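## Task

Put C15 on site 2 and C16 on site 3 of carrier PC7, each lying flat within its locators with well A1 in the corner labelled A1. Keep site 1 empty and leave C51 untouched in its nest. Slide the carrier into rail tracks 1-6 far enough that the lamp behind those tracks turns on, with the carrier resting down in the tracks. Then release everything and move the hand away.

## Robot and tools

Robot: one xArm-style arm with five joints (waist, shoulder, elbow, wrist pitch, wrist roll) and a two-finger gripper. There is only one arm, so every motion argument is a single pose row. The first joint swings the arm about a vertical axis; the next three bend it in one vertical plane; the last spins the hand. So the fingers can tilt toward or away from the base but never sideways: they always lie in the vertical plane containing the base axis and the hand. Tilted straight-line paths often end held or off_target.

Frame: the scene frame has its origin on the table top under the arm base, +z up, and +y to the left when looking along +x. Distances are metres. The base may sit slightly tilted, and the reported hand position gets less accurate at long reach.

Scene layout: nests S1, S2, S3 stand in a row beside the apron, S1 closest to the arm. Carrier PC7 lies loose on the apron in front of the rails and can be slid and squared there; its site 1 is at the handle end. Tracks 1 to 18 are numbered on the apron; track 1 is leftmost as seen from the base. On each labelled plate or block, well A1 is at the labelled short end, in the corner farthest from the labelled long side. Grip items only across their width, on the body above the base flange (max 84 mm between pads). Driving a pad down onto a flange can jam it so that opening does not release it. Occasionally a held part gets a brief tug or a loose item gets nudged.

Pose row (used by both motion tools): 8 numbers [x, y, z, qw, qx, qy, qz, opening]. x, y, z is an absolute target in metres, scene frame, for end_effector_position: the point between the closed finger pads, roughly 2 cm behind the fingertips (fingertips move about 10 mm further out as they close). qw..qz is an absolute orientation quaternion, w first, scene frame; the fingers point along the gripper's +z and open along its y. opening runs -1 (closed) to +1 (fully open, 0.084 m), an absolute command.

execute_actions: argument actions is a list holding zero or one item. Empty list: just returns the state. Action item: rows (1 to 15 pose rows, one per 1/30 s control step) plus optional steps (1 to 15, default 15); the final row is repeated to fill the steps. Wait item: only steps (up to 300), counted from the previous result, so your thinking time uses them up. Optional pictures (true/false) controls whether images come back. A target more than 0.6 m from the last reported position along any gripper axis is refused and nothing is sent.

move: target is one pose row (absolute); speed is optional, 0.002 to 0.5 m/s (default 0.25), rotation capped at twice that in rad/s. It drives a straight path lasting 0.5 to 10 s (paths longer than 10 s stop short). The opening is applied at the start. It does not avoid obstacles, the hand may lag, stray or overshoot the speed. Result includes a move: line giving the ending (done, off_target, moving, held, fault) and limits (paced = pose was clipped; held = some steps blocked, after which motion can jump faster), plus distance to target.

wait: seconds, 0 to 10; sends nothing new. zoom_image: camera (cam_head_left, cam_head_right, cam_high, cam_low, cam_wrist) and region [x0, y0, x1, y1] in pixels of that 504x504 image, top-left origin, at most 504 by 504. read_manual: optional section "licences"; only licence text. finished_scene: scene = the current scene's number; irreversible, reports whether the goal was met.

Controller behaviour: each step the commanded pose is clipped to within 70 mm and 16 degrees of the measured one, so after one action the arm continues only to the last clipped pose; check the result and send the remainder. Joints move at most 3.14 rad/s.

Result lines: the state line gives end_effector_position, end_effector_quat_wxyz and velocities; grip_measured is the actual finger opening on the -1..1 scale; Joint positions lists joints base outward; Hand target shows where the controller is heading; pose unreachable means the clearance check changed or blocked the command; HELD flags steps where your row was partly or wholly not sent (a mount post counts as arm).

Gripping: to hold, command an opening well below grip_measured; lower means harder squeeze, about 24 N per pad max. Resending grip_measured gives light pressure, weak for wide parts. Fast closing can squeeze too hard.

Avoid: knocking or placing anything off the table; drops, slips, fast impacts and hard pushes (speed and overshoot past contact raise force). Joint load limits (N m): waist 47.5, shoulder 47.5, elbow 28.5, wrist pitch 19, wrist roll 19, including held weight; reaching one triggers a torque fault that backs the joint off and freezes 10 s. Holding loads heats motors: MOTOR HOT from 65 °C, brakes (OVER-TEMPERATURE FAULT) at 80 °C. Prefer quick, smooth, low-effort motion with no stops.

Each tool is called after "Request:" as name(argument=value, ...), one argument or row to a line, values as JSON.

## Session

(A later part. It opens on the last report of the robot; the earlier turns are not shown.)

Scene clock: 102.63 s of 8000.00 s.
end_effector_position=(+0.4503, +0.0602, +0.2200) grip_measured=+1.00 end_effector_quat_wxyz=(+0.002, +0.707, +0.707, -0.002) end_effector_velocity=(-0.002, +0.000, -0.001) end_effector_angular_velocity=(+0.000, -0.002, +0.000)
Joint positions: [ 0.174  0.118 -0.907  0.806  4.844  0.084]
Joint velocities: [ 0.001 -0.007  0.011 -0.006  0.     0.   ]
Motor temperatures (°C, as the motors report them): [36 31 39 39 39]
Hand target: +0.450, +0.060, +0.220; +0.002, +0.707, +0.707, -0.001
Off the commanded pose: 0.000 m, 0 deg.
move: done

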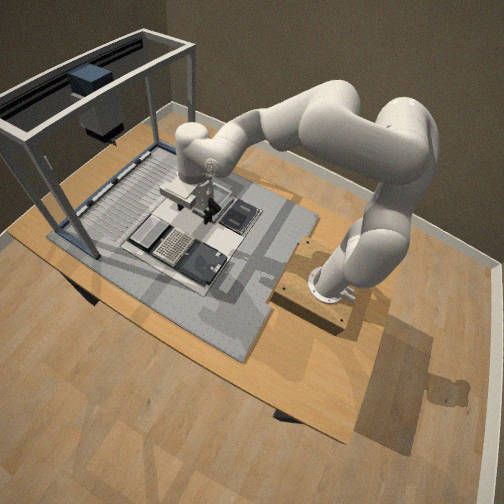

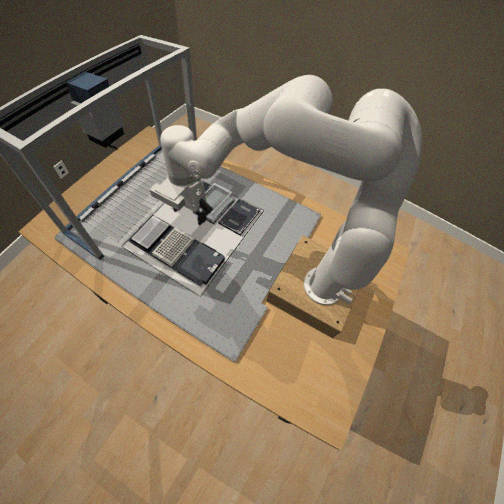

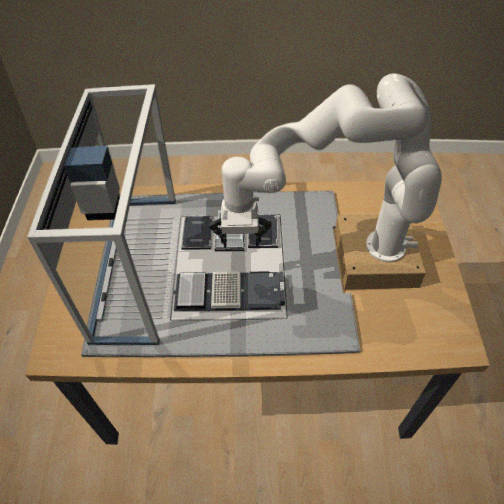

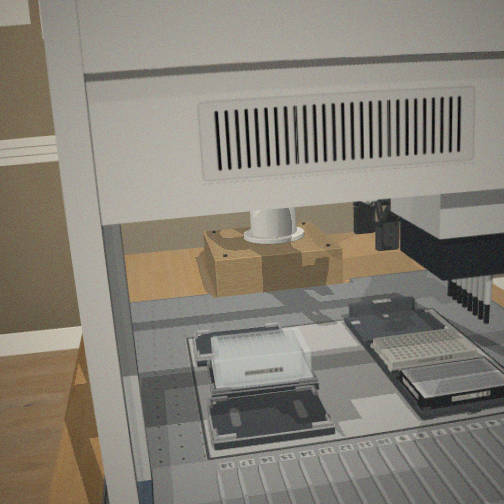

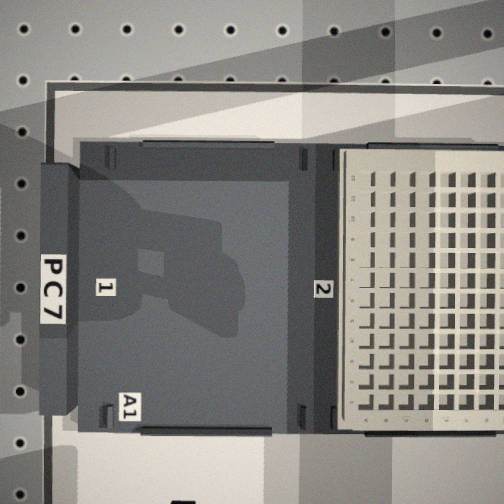

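Request:
move(
  target=[0.49,0.012,0.12,0,0.7071,0.7071,0,1],
)

Request:
move(
  target=[0.49,0.012,0.06,0,0.7071,0.7071,0,1],
  speed=0.06,
)

Request:
move(
  target=[0.49,0.0465,0.06,0,0.7071,0.7071,0,1],
  speed=0.02,
)

Request:
move(
  target=[0.49,0.03,0.065,0,0.7071,0.7071,0,1],
  speed=0.05,
)

Request:
move(
  target=[0.62,0.06,0.22,0,0.7071,0.7071,0,1],
  speed=0.2,
)

Scene clock: 111.50 s of 8000.00 s.
end_effector_position=(+0.4901, +0.0122, +0.1205) grip_measured=+1.00 end_effector_quat_wxyz=(+0.001, +0.707, +0.707, -0.001) end_effector_velocity=(-0.001, -0.001, -0.003) end_effector_angular_velocity=(-0.000, +0.007, -0.001)
Joint positions: [ 0.067  0.433 -1.005  0.588  4.737  0.084]
Joint velocities: [-0.002  0.007 -0.001  0.    -0.001 -0.   ]
Motor temperatures (°C, as the motors report them): [36 31 39 39 39]
Hand target: +0.490, +0.012, +0.120; +0.001, +0.707, +0.707, -0.001
Off the commanded pose: 0.001 m, 0 deg.
After step 90, 4.83 s passed at rest.
move: done

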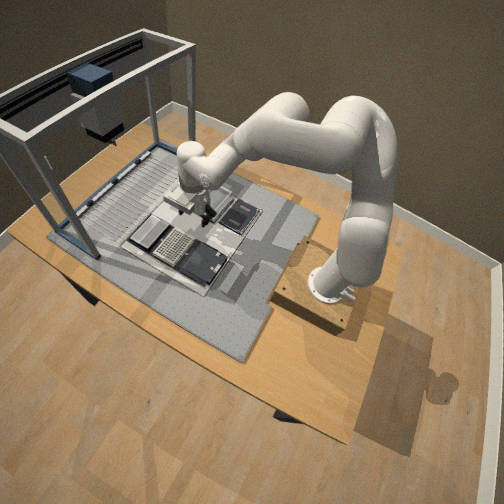

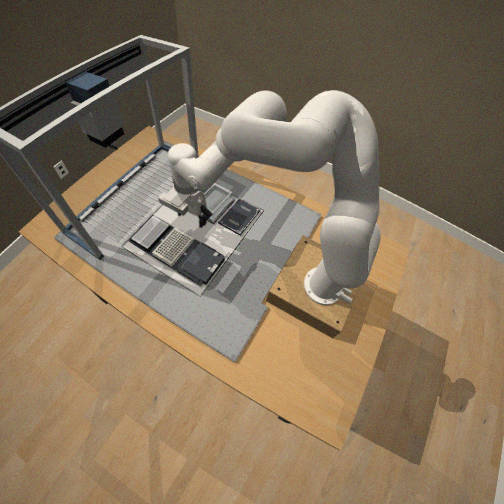

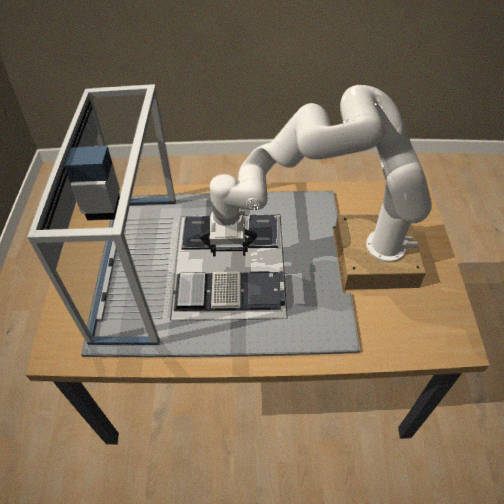

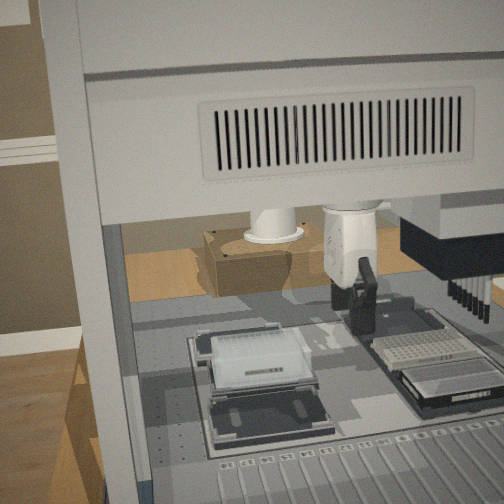

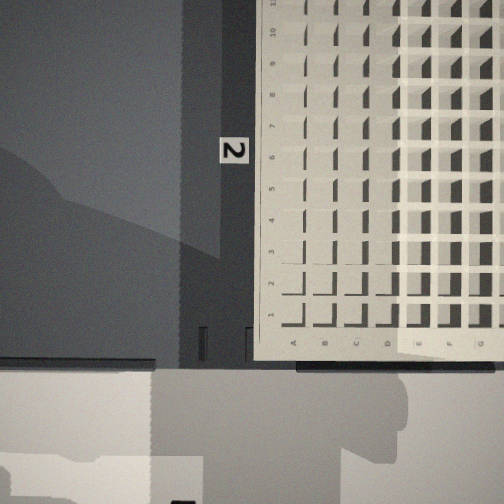

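Scene clock: 112.83 s of 8000.00 s.
end_effector_position=(+0.4902, +0.0120, +0.0603) grip_measured=+1.00 end_effector_quat_wxyz=(+0.001, +0.707, +0.707, -0.001) end_effector_velocity=(+0.002, +0.000, +0.000) end_effector_angular_velocity=(+0.000, -0.006, -0.001)
Joint positions: [ 0.067  0.588 -1.025  0.454  4.737  0.084]
Joint velocities: [ 0.     0.003 -0.004 -0.005  0.001  0.   ]
Motor temperatures (°C, as the motors report them): [36 31 39 39 39]
Hand target: +0.490, +0.012, +0.060; +0.001, +0.707, +0.707, -0.001
Off the commanded pose: 0.000 m, 0 deg.
move: done

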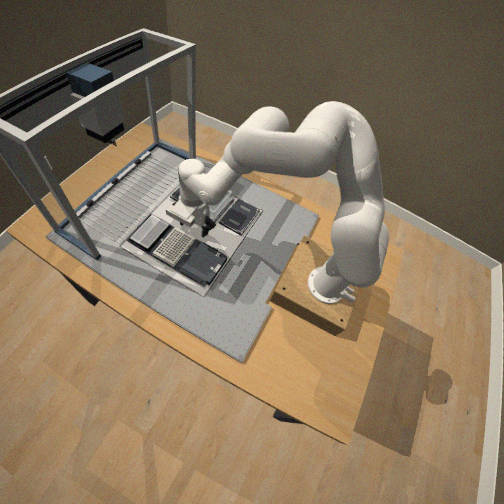

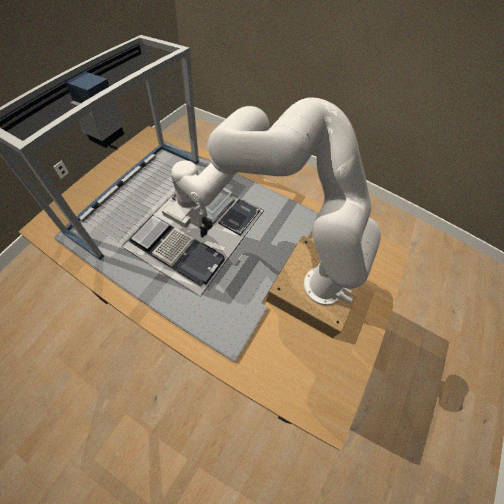

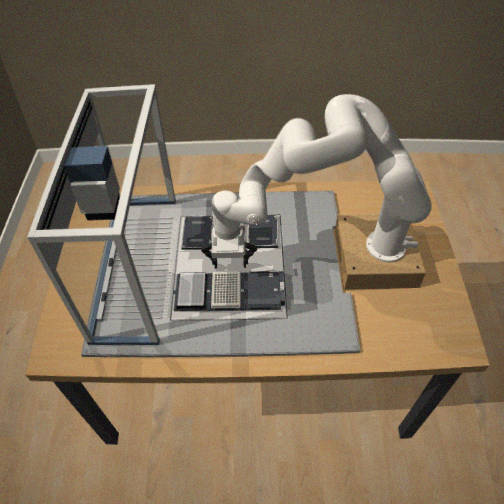

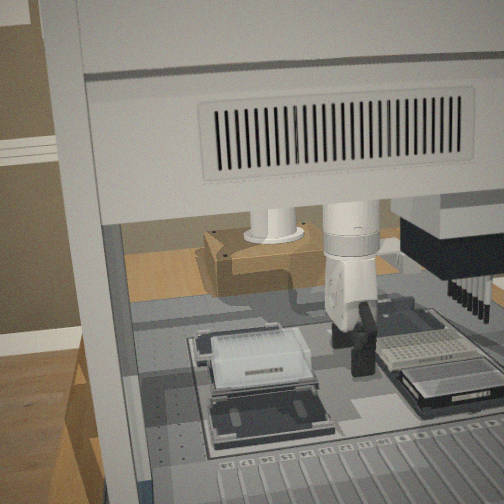

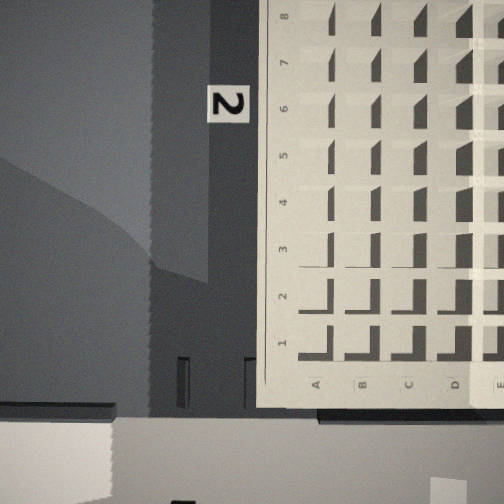

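Scene clock: 114.83 s of 8000.00 s.
end_effector_position=(+0.4902, +0.0463, +0.0601) grip_measured=+1.00 end_effector_quat_wxyz=(+0.002, +0.707, +0.707, -0.001) end_effector_velocity=(+0.000, +0.000, -0.000) end_effector_angular_velocity=(-0.000, +0.000, -0.001)
Joint positions: [ 0.137  0.593 -1.034  0.457  4.807  0.084]
Joint velocities: [ 0.001  0.    -0.001  0.001  0.002  0.   ]
Motor temperatures (°C, as the motors report them): [36 31 39 39 39]
Hand target: +0.490, +0.046, +0.060; +0.002, +0.707, +0.707, -0.001
Off the commanded pose: 0.000 m, 0 deg.
move: done

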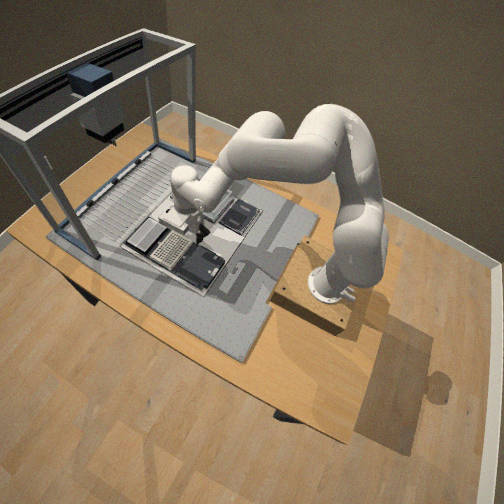

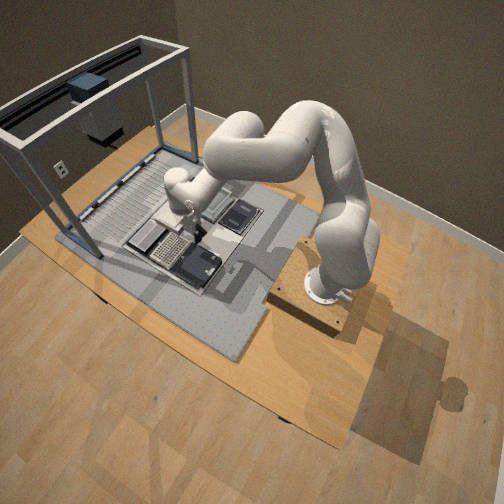

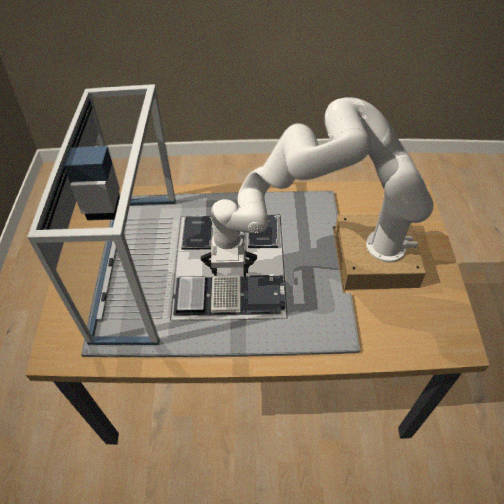

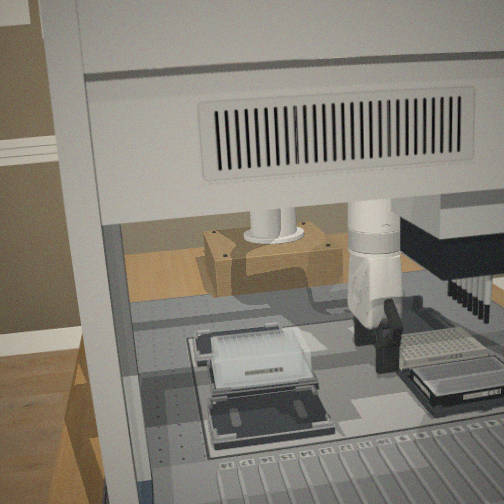

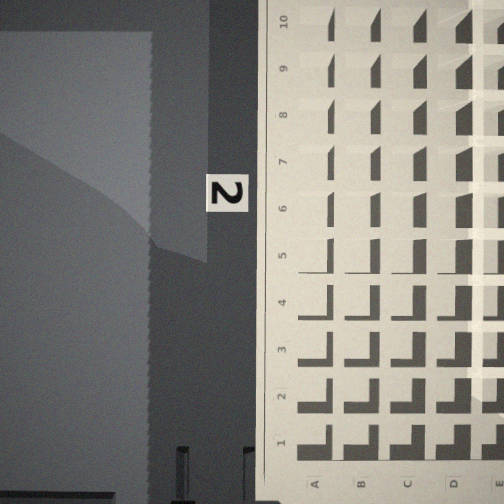

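Scene clock: 115.63 s of 8000.00 s.
end_effector_position=(+0.4899, +0.0302, +0.0649) grip_measured=+1.00 end_effector_quat_wxyz=(+0.001, +0.707, +0.707, -0.001) end_effector_velocity=(-0.001, -0.001, -0.000) end_effector_angular_velocity=(-0.000, +0.002, +0.000)
Joint positions: [ 0.104  0.577 -1.025  0.465  4.774  0.084]
Joint velocities: [-0.001 -0.001  0.001  0.002 -0.001 -0.   ]
Motor temperatures (°C, as the motors report them): [36 31 39 39 39]
Hand target: +0.490, +0.030, +0.065; +0.001, +0.707, +0.707, -0.001
Off the commanded pose: 0.000 m, 0 deg.
move: done

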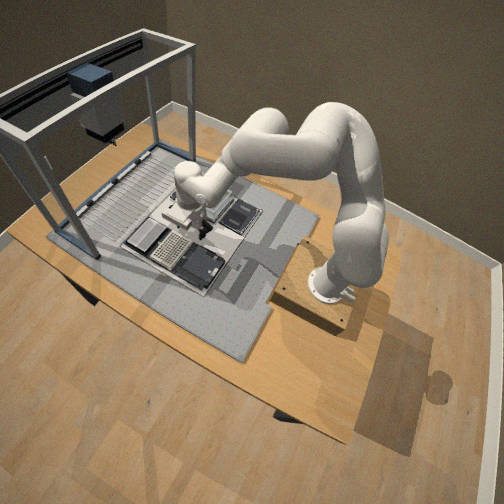

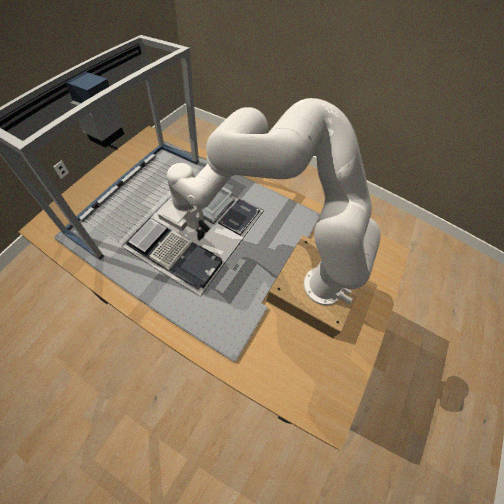

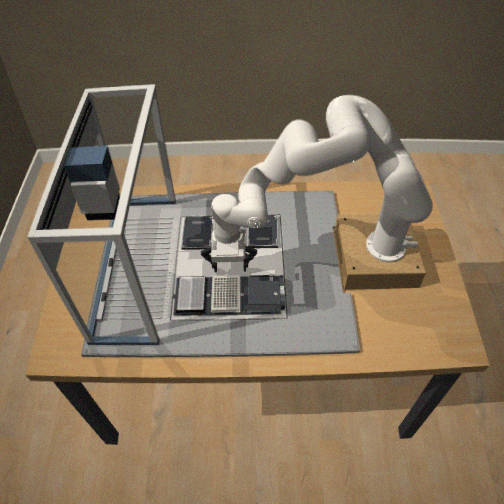

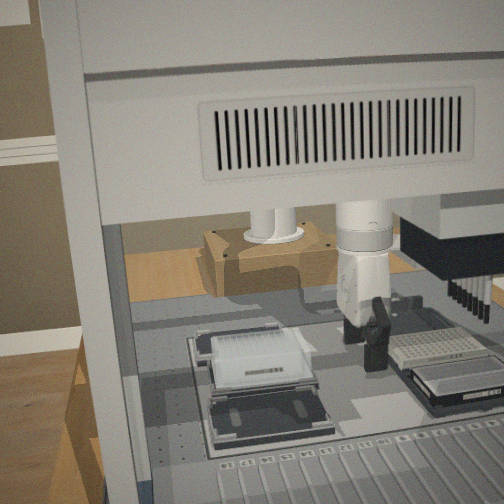

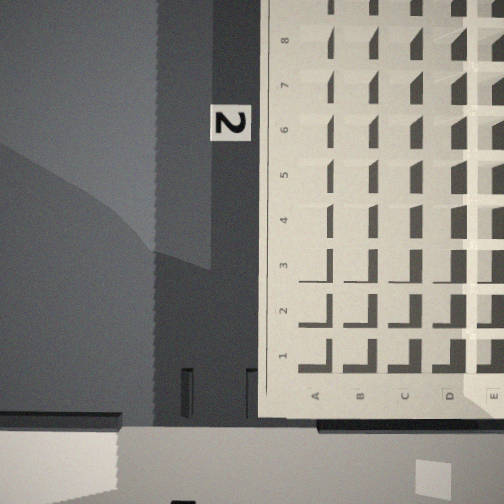

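Scene clock: 117.17 s of 8000.00 s.
end_effector_position=(+0.6197, +0.0597, +0.2193) grip_measured=+1.00 end_effector_quat_wxyz=(+0.001, +0.707, +0.707, -0.002) end_effector_velocity=(+0.005, +0.001, +0.007) end_effector_angular_velocity=(+0.001, -0.009, +0.000)
Joint positions: [ 0.138  0.665 -1.71   1.064  4.808  0.084]
Joint velocities: [ 0.     0.003 -0.024  0.012  0.    -0.   ]
Motor temperatures (°C, as the motors report them): [36 31 39 39 39]
Hand target: +0.620, +0.060, +0.220; +0.002, +0.707, +0.707, -0.001
Off the commanded pose: 0.001 m, 0 deg.
move: done

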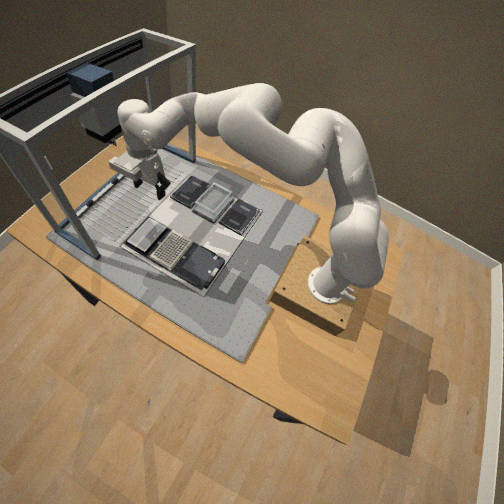

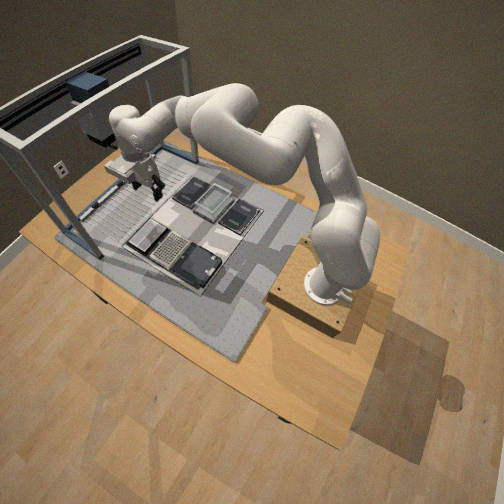

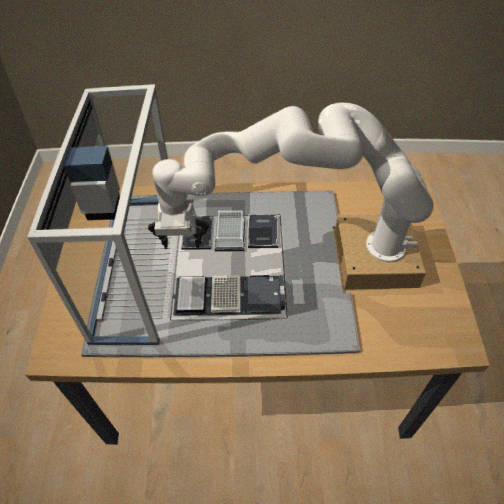

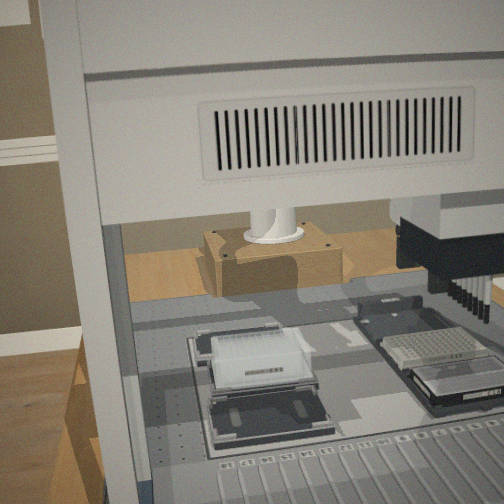

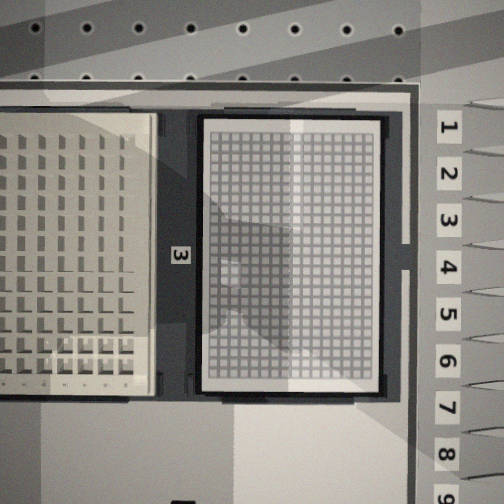

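Request:
move(
  target=[0.50,0.02,0.12,0,0.7071,0.7071,0,1],
)

Request:
move(
  target=[0.50,0.03,0.06,0,0.7071,0.7071,0,1],
  speed=0.06,
)

Request:
move(
  target=[0.50,0.052,0.06,0,0.7071,0.7071,0,1],
  speed=0.02,
)

Request:
move(
  target=[0.50,0.03,0.066,0,0.7071,0.7071,0,1],
  speed=0.05,
)

Request:
move(
  target=[0.62,0.06,0.22,0,0.7071,0.7071,0,1],
  speed=0.2,
)

Request:
move(
  target=[0.42,0.06,0.22,0,0.7071,0.7071,0,1],
)

Scene clock: 123.07 s of 8000.00 s.
end_effector_position=(+0.5005, +0.0204, +0.1206) grip_measured=+1.00 end_effector_quat_wxyz=(+0.002, +0.707, +0.707, -0.001) end_effector_velocity=(-0.005, -0.001, -0.004) end_effector_angular_velocity=(-0.000, +0.007, -0.001)
Joint positions: [ 0.083  0.46  -1.05   0.605  4.753  0.084]
Joint velocities: [-0.001  0.001  0.013 -0.007 -0.    -0.   ]
Motor temperatures (°C, as the motors report them): [36 31 40 39 39]
Hand target: +0.500, +0.020, +0.120; +0.001, +0.707, +0.707, -0.001
Off the commanded pose: 0.001 m, 0 deg.
After step 90, 1.73 s passed at rest.
move: done

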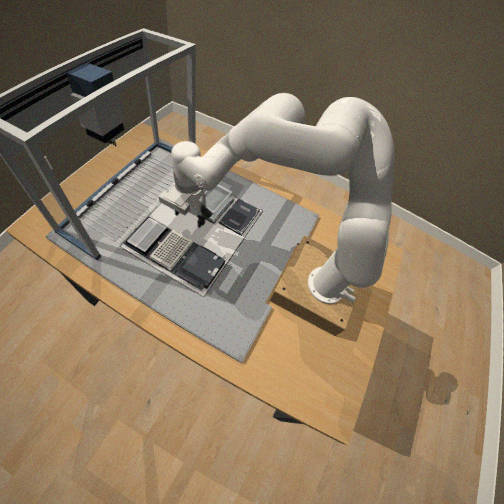

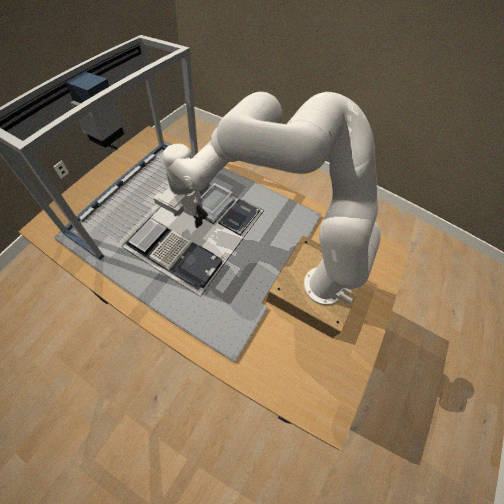

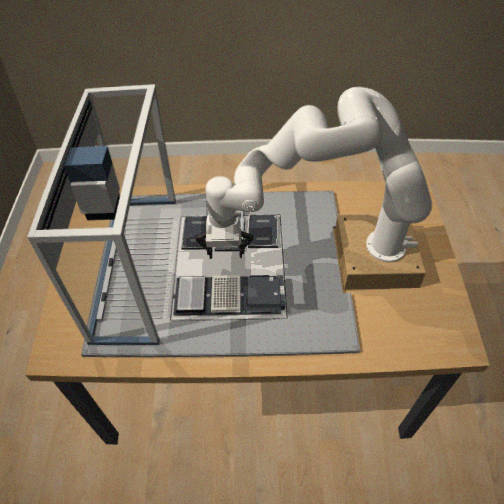

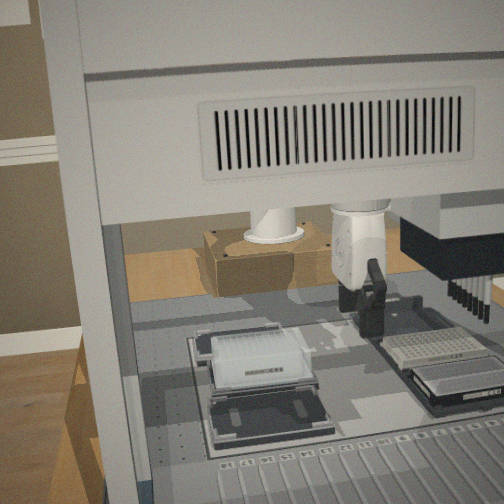

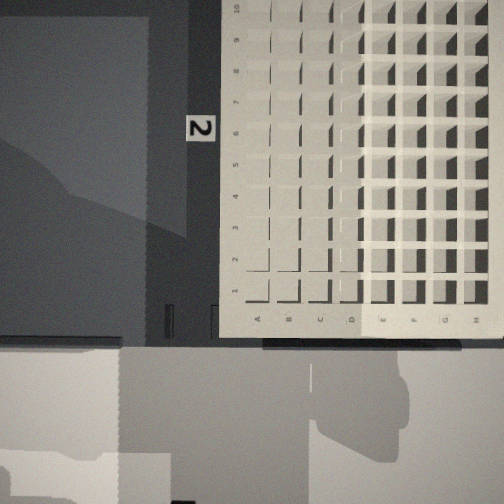

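Scene clock: 124.43 s of 8000.00 s.
end_effector_position=(+0.5002, +0.0300, +0.0603) grip_measured=+1.00 end_effector_quat_wxyz=(+0.002, +0.707, +0.707, -0.001) end_effector_velocity=(+0.002, +0.000, +0.000) end_effector_angular_velocity=(+0.000, -0.006, -0.000)
Joint positions: [ 0.103  0.612 -1.071  0.475  4.773  0.084]
Joint velocities: [ 0.     0.002 -0.003 -0.005  0.    -0.   ]
Motor temperatures (°C, as the motors report them): [36 31 40 39 39]
Hand target: +0.500, +0.030, +0.060; +0.001, +0.707, +0.707, -0.001
Off the commanded pose: 0.000 m, 0 deg.
move: done

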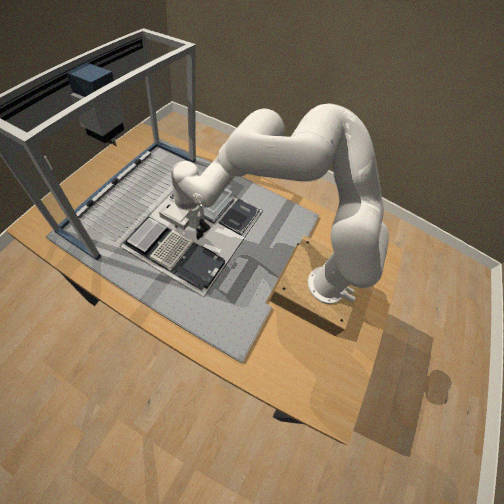

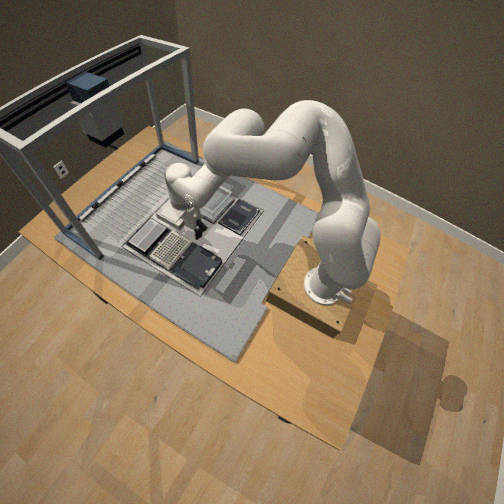

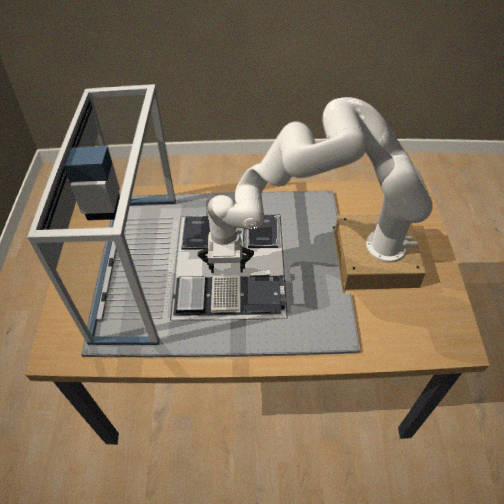

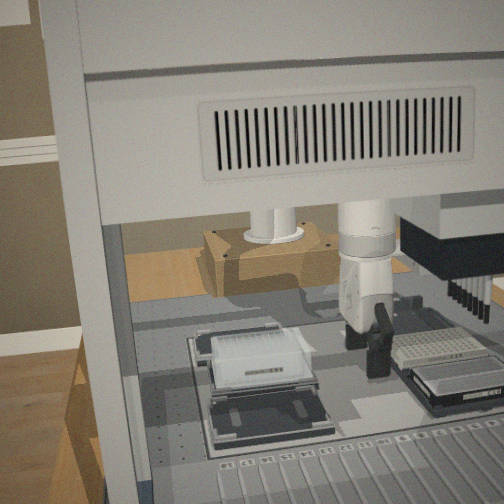

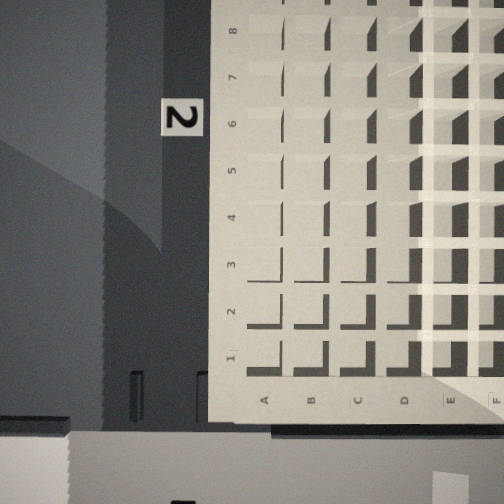

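Scene clock: 125.83 s of 8000.00 s.
end_effector_position=(+0.5003, +0.0518, +0.0602) grip_measured=+1.00 end_effector_quat_wxyz=(+0.002, +0.707, +0.707, -0.001) end_effector_velocity=(-0.000, +0.001, -0.000) end_effector_angular_velocity=(-0.000, +0.002, -0.002)
Joint positions: [ 0.146  0.616 -1.078  0.478  4.816  0.084]
Joint velocities: [ 0.001  0.001 -0.     0.001  0.003  0.   ]
Motor temperatures (°C, as the motors report them): [36 31 39 39 39]
Hand target: +0.500, +0.052, +0.060; +0.002, +0.707, +0.707, -0.001
Off the commanded pose: 0.000 m, 0 deg.
move: done

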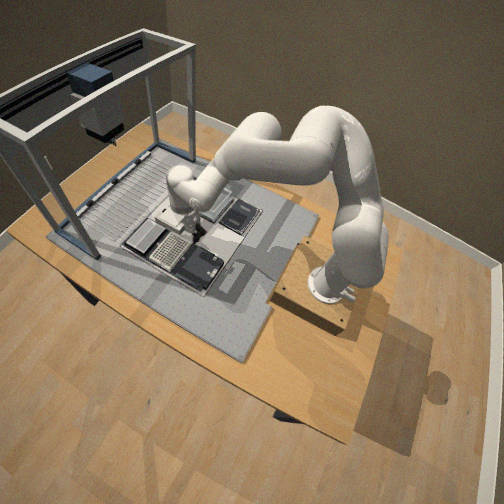

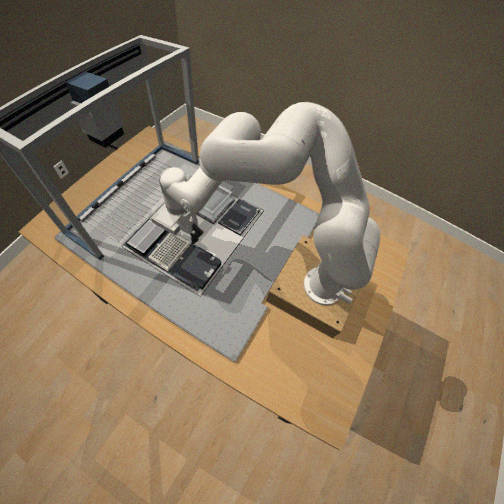

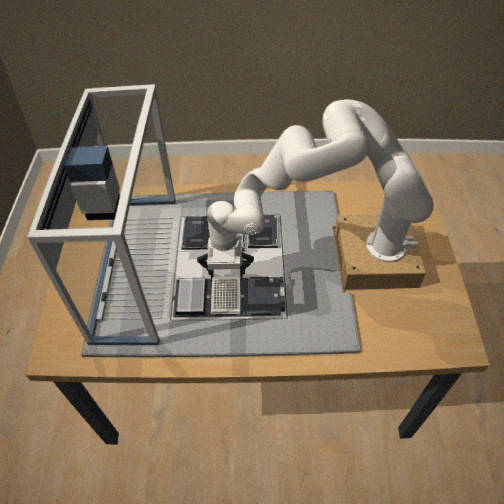

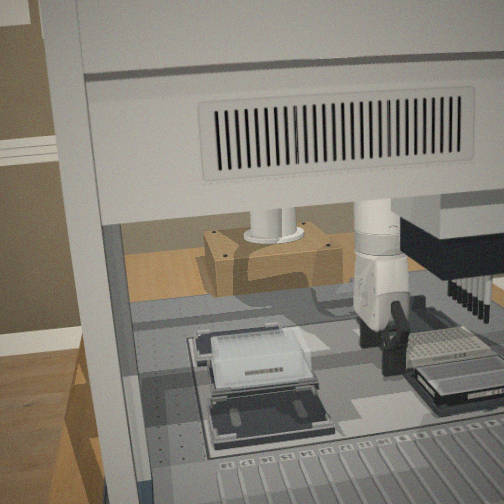

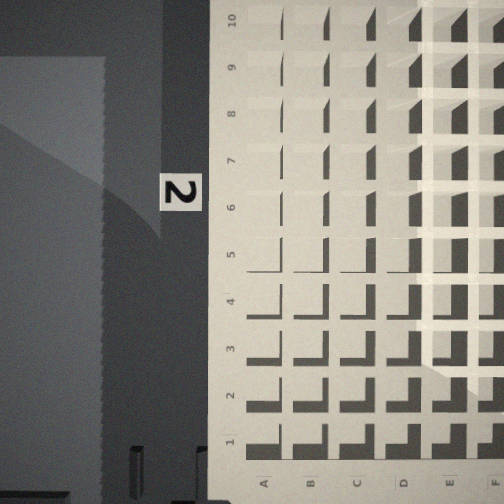

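Scene clock: 126.63 s of 8000.00 s.
end_effector_position=(+0.4999, +0.0302, +0.0659) grip_measured=+1.00 end_effector_quat_wxyz=(+0.001, +0.707, +0.707, -0.001) end_effector_velocity=(-0.000, -0.001, +0.000) end_effector_angular_velocity=(-0.000, +0.000, +0.002)
Joint positions: [ 0.103  0.597 -1.067  0.487  4.773  0.084]
Joint velocities: [-0.001 -0.001  0.     0.001 -0.003 -0.   ]
Motor temperatures (°C, as the motors report them): [36 31 39 39 39]
Hand target: +0.500, +0.030, +0.066; +0.001, +0.707, +0.707, -0.001
Off the commanded pose: 0.000 m, 0 deg.
move: done

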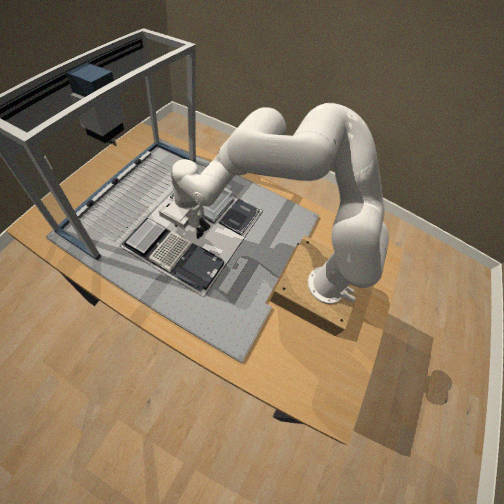

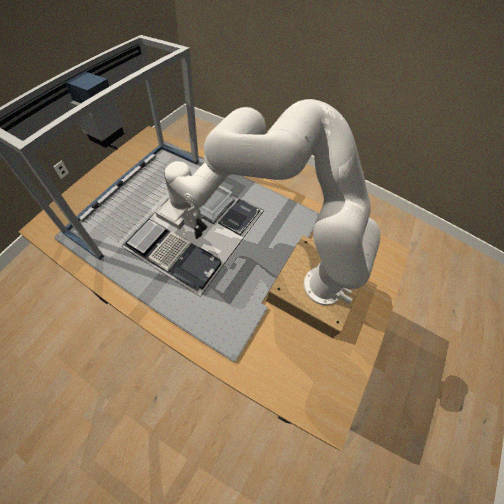

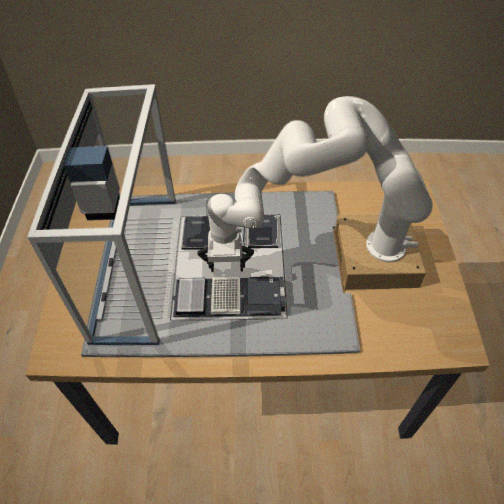

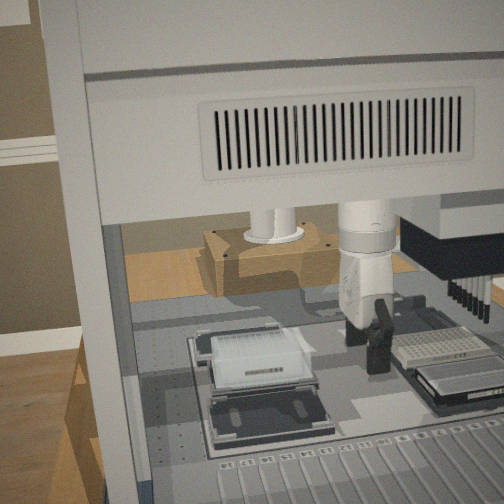

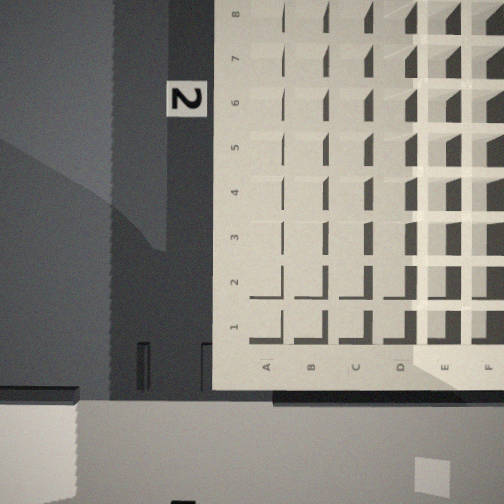

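Scene clock: 128.13 s of 8000.00 s.
end_effector_position=(+0.6197, +0.0597, +0.2192) grip_measured=+1.00 end_effector_quat_wxyz=(+0.001, +0.707, +0.707, -0.002) end_effector_velocity=(+0.004, +0.001, +0.007) end_effector_angular_velocity=(+0.001, -0.008, -0.000)
Joint positions: [ 0.138  0.665 -1.711  1.064  4.808  0.084]
Joint velocities: [ 0.001  0.002 -0.023  0.013  0.001  0.   ]
Motor temperatures (°C, as the motors report them): [36 31 39 39 39]
Hand target: +0.620, +0.060, +0.220; +0.002, +0.707, +0.707, -0.001
Off the commanded pose: 0.001 m, 0 deg.
move: done

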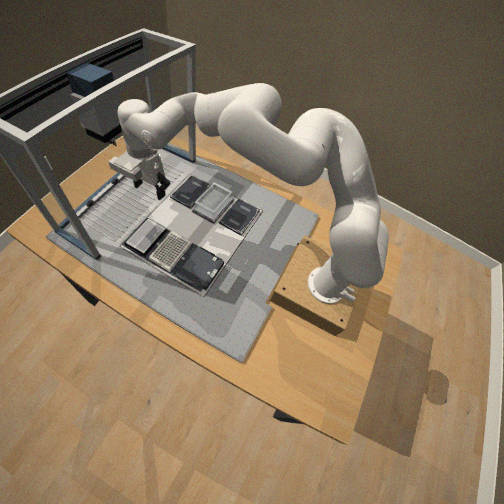

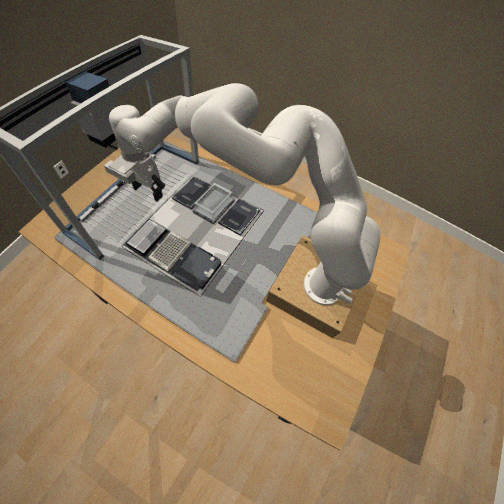

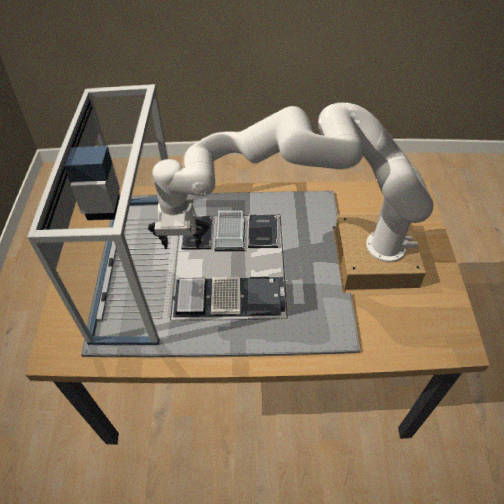

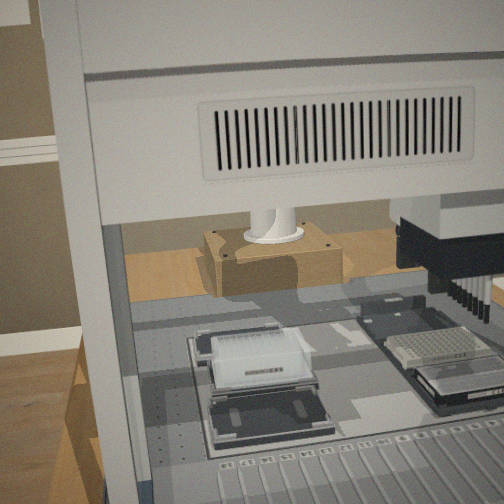

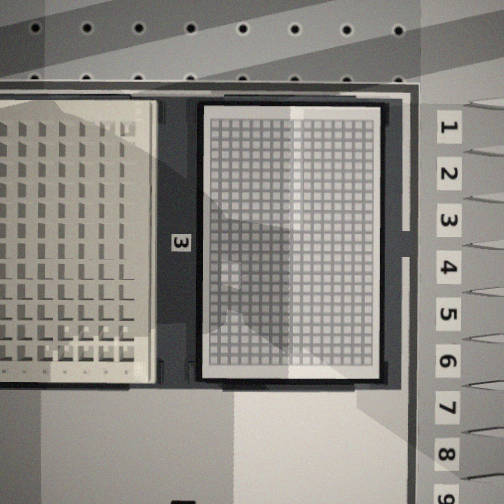

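Scene clock: 129.47 s of 8000.00 s.
end_effector_position=(+0.4203, +0.0603, +0.2200) grip_measured=+1.00 end_effector_quat_wxyz=(+0.002, +0.707, +0.707, -0.002) end_effector_velocity=(-0.003, -0.000, -0.001) end_effector_angular_velocity=(-0.000, +0.000, -0.000)
Joint positions: [ 0.183  0.026 -0.794  0.785  4.854  0.084]
Joint velocities: [ 0.001 -0.007  0.011 -0.003  0.001 -0.   ]
Motor temperatures (°C, as the motors report them): [36 31 39 39 39]
Hand target: +0.420, +0.060, +0.220; +0.002, +0.707, +0.707, -0.002
Off the commanded pose: 0.000 m, 0 deg.
move: done

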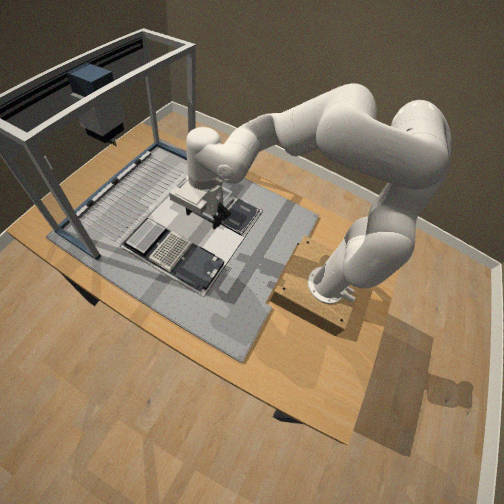

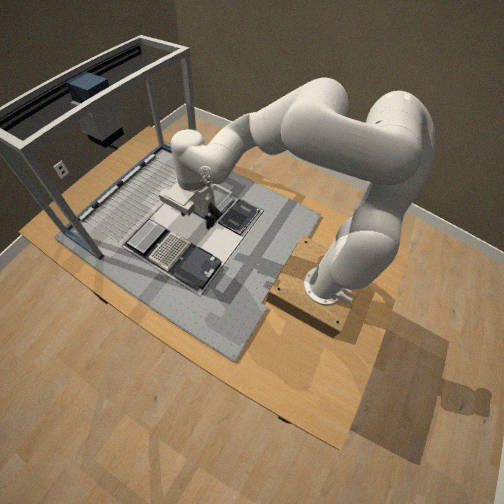

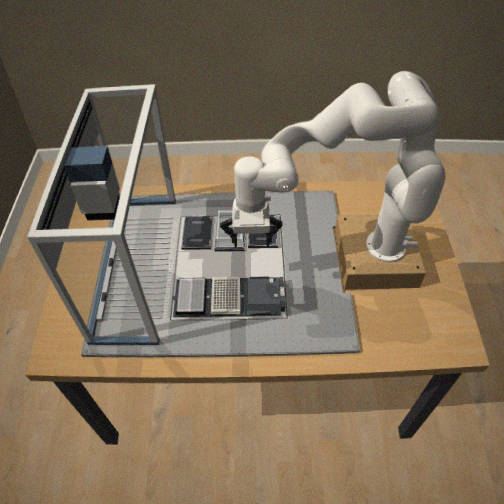

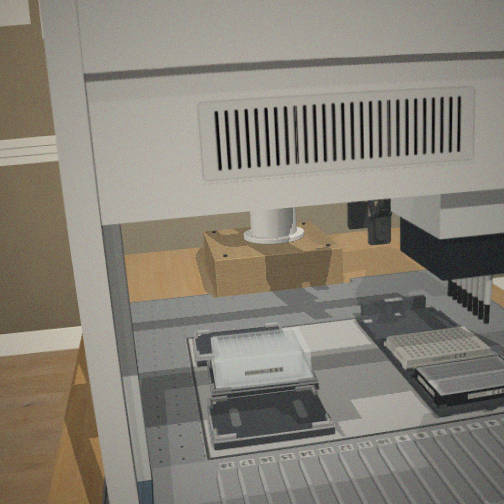

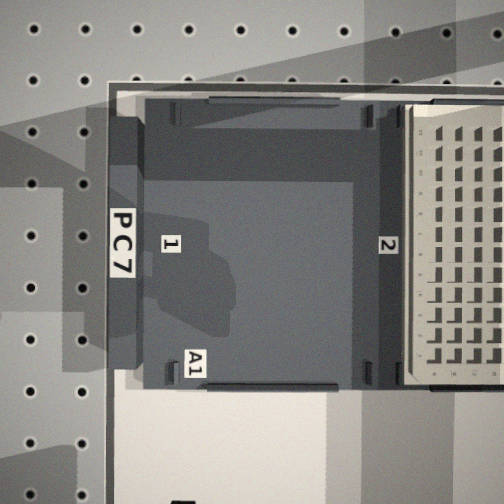

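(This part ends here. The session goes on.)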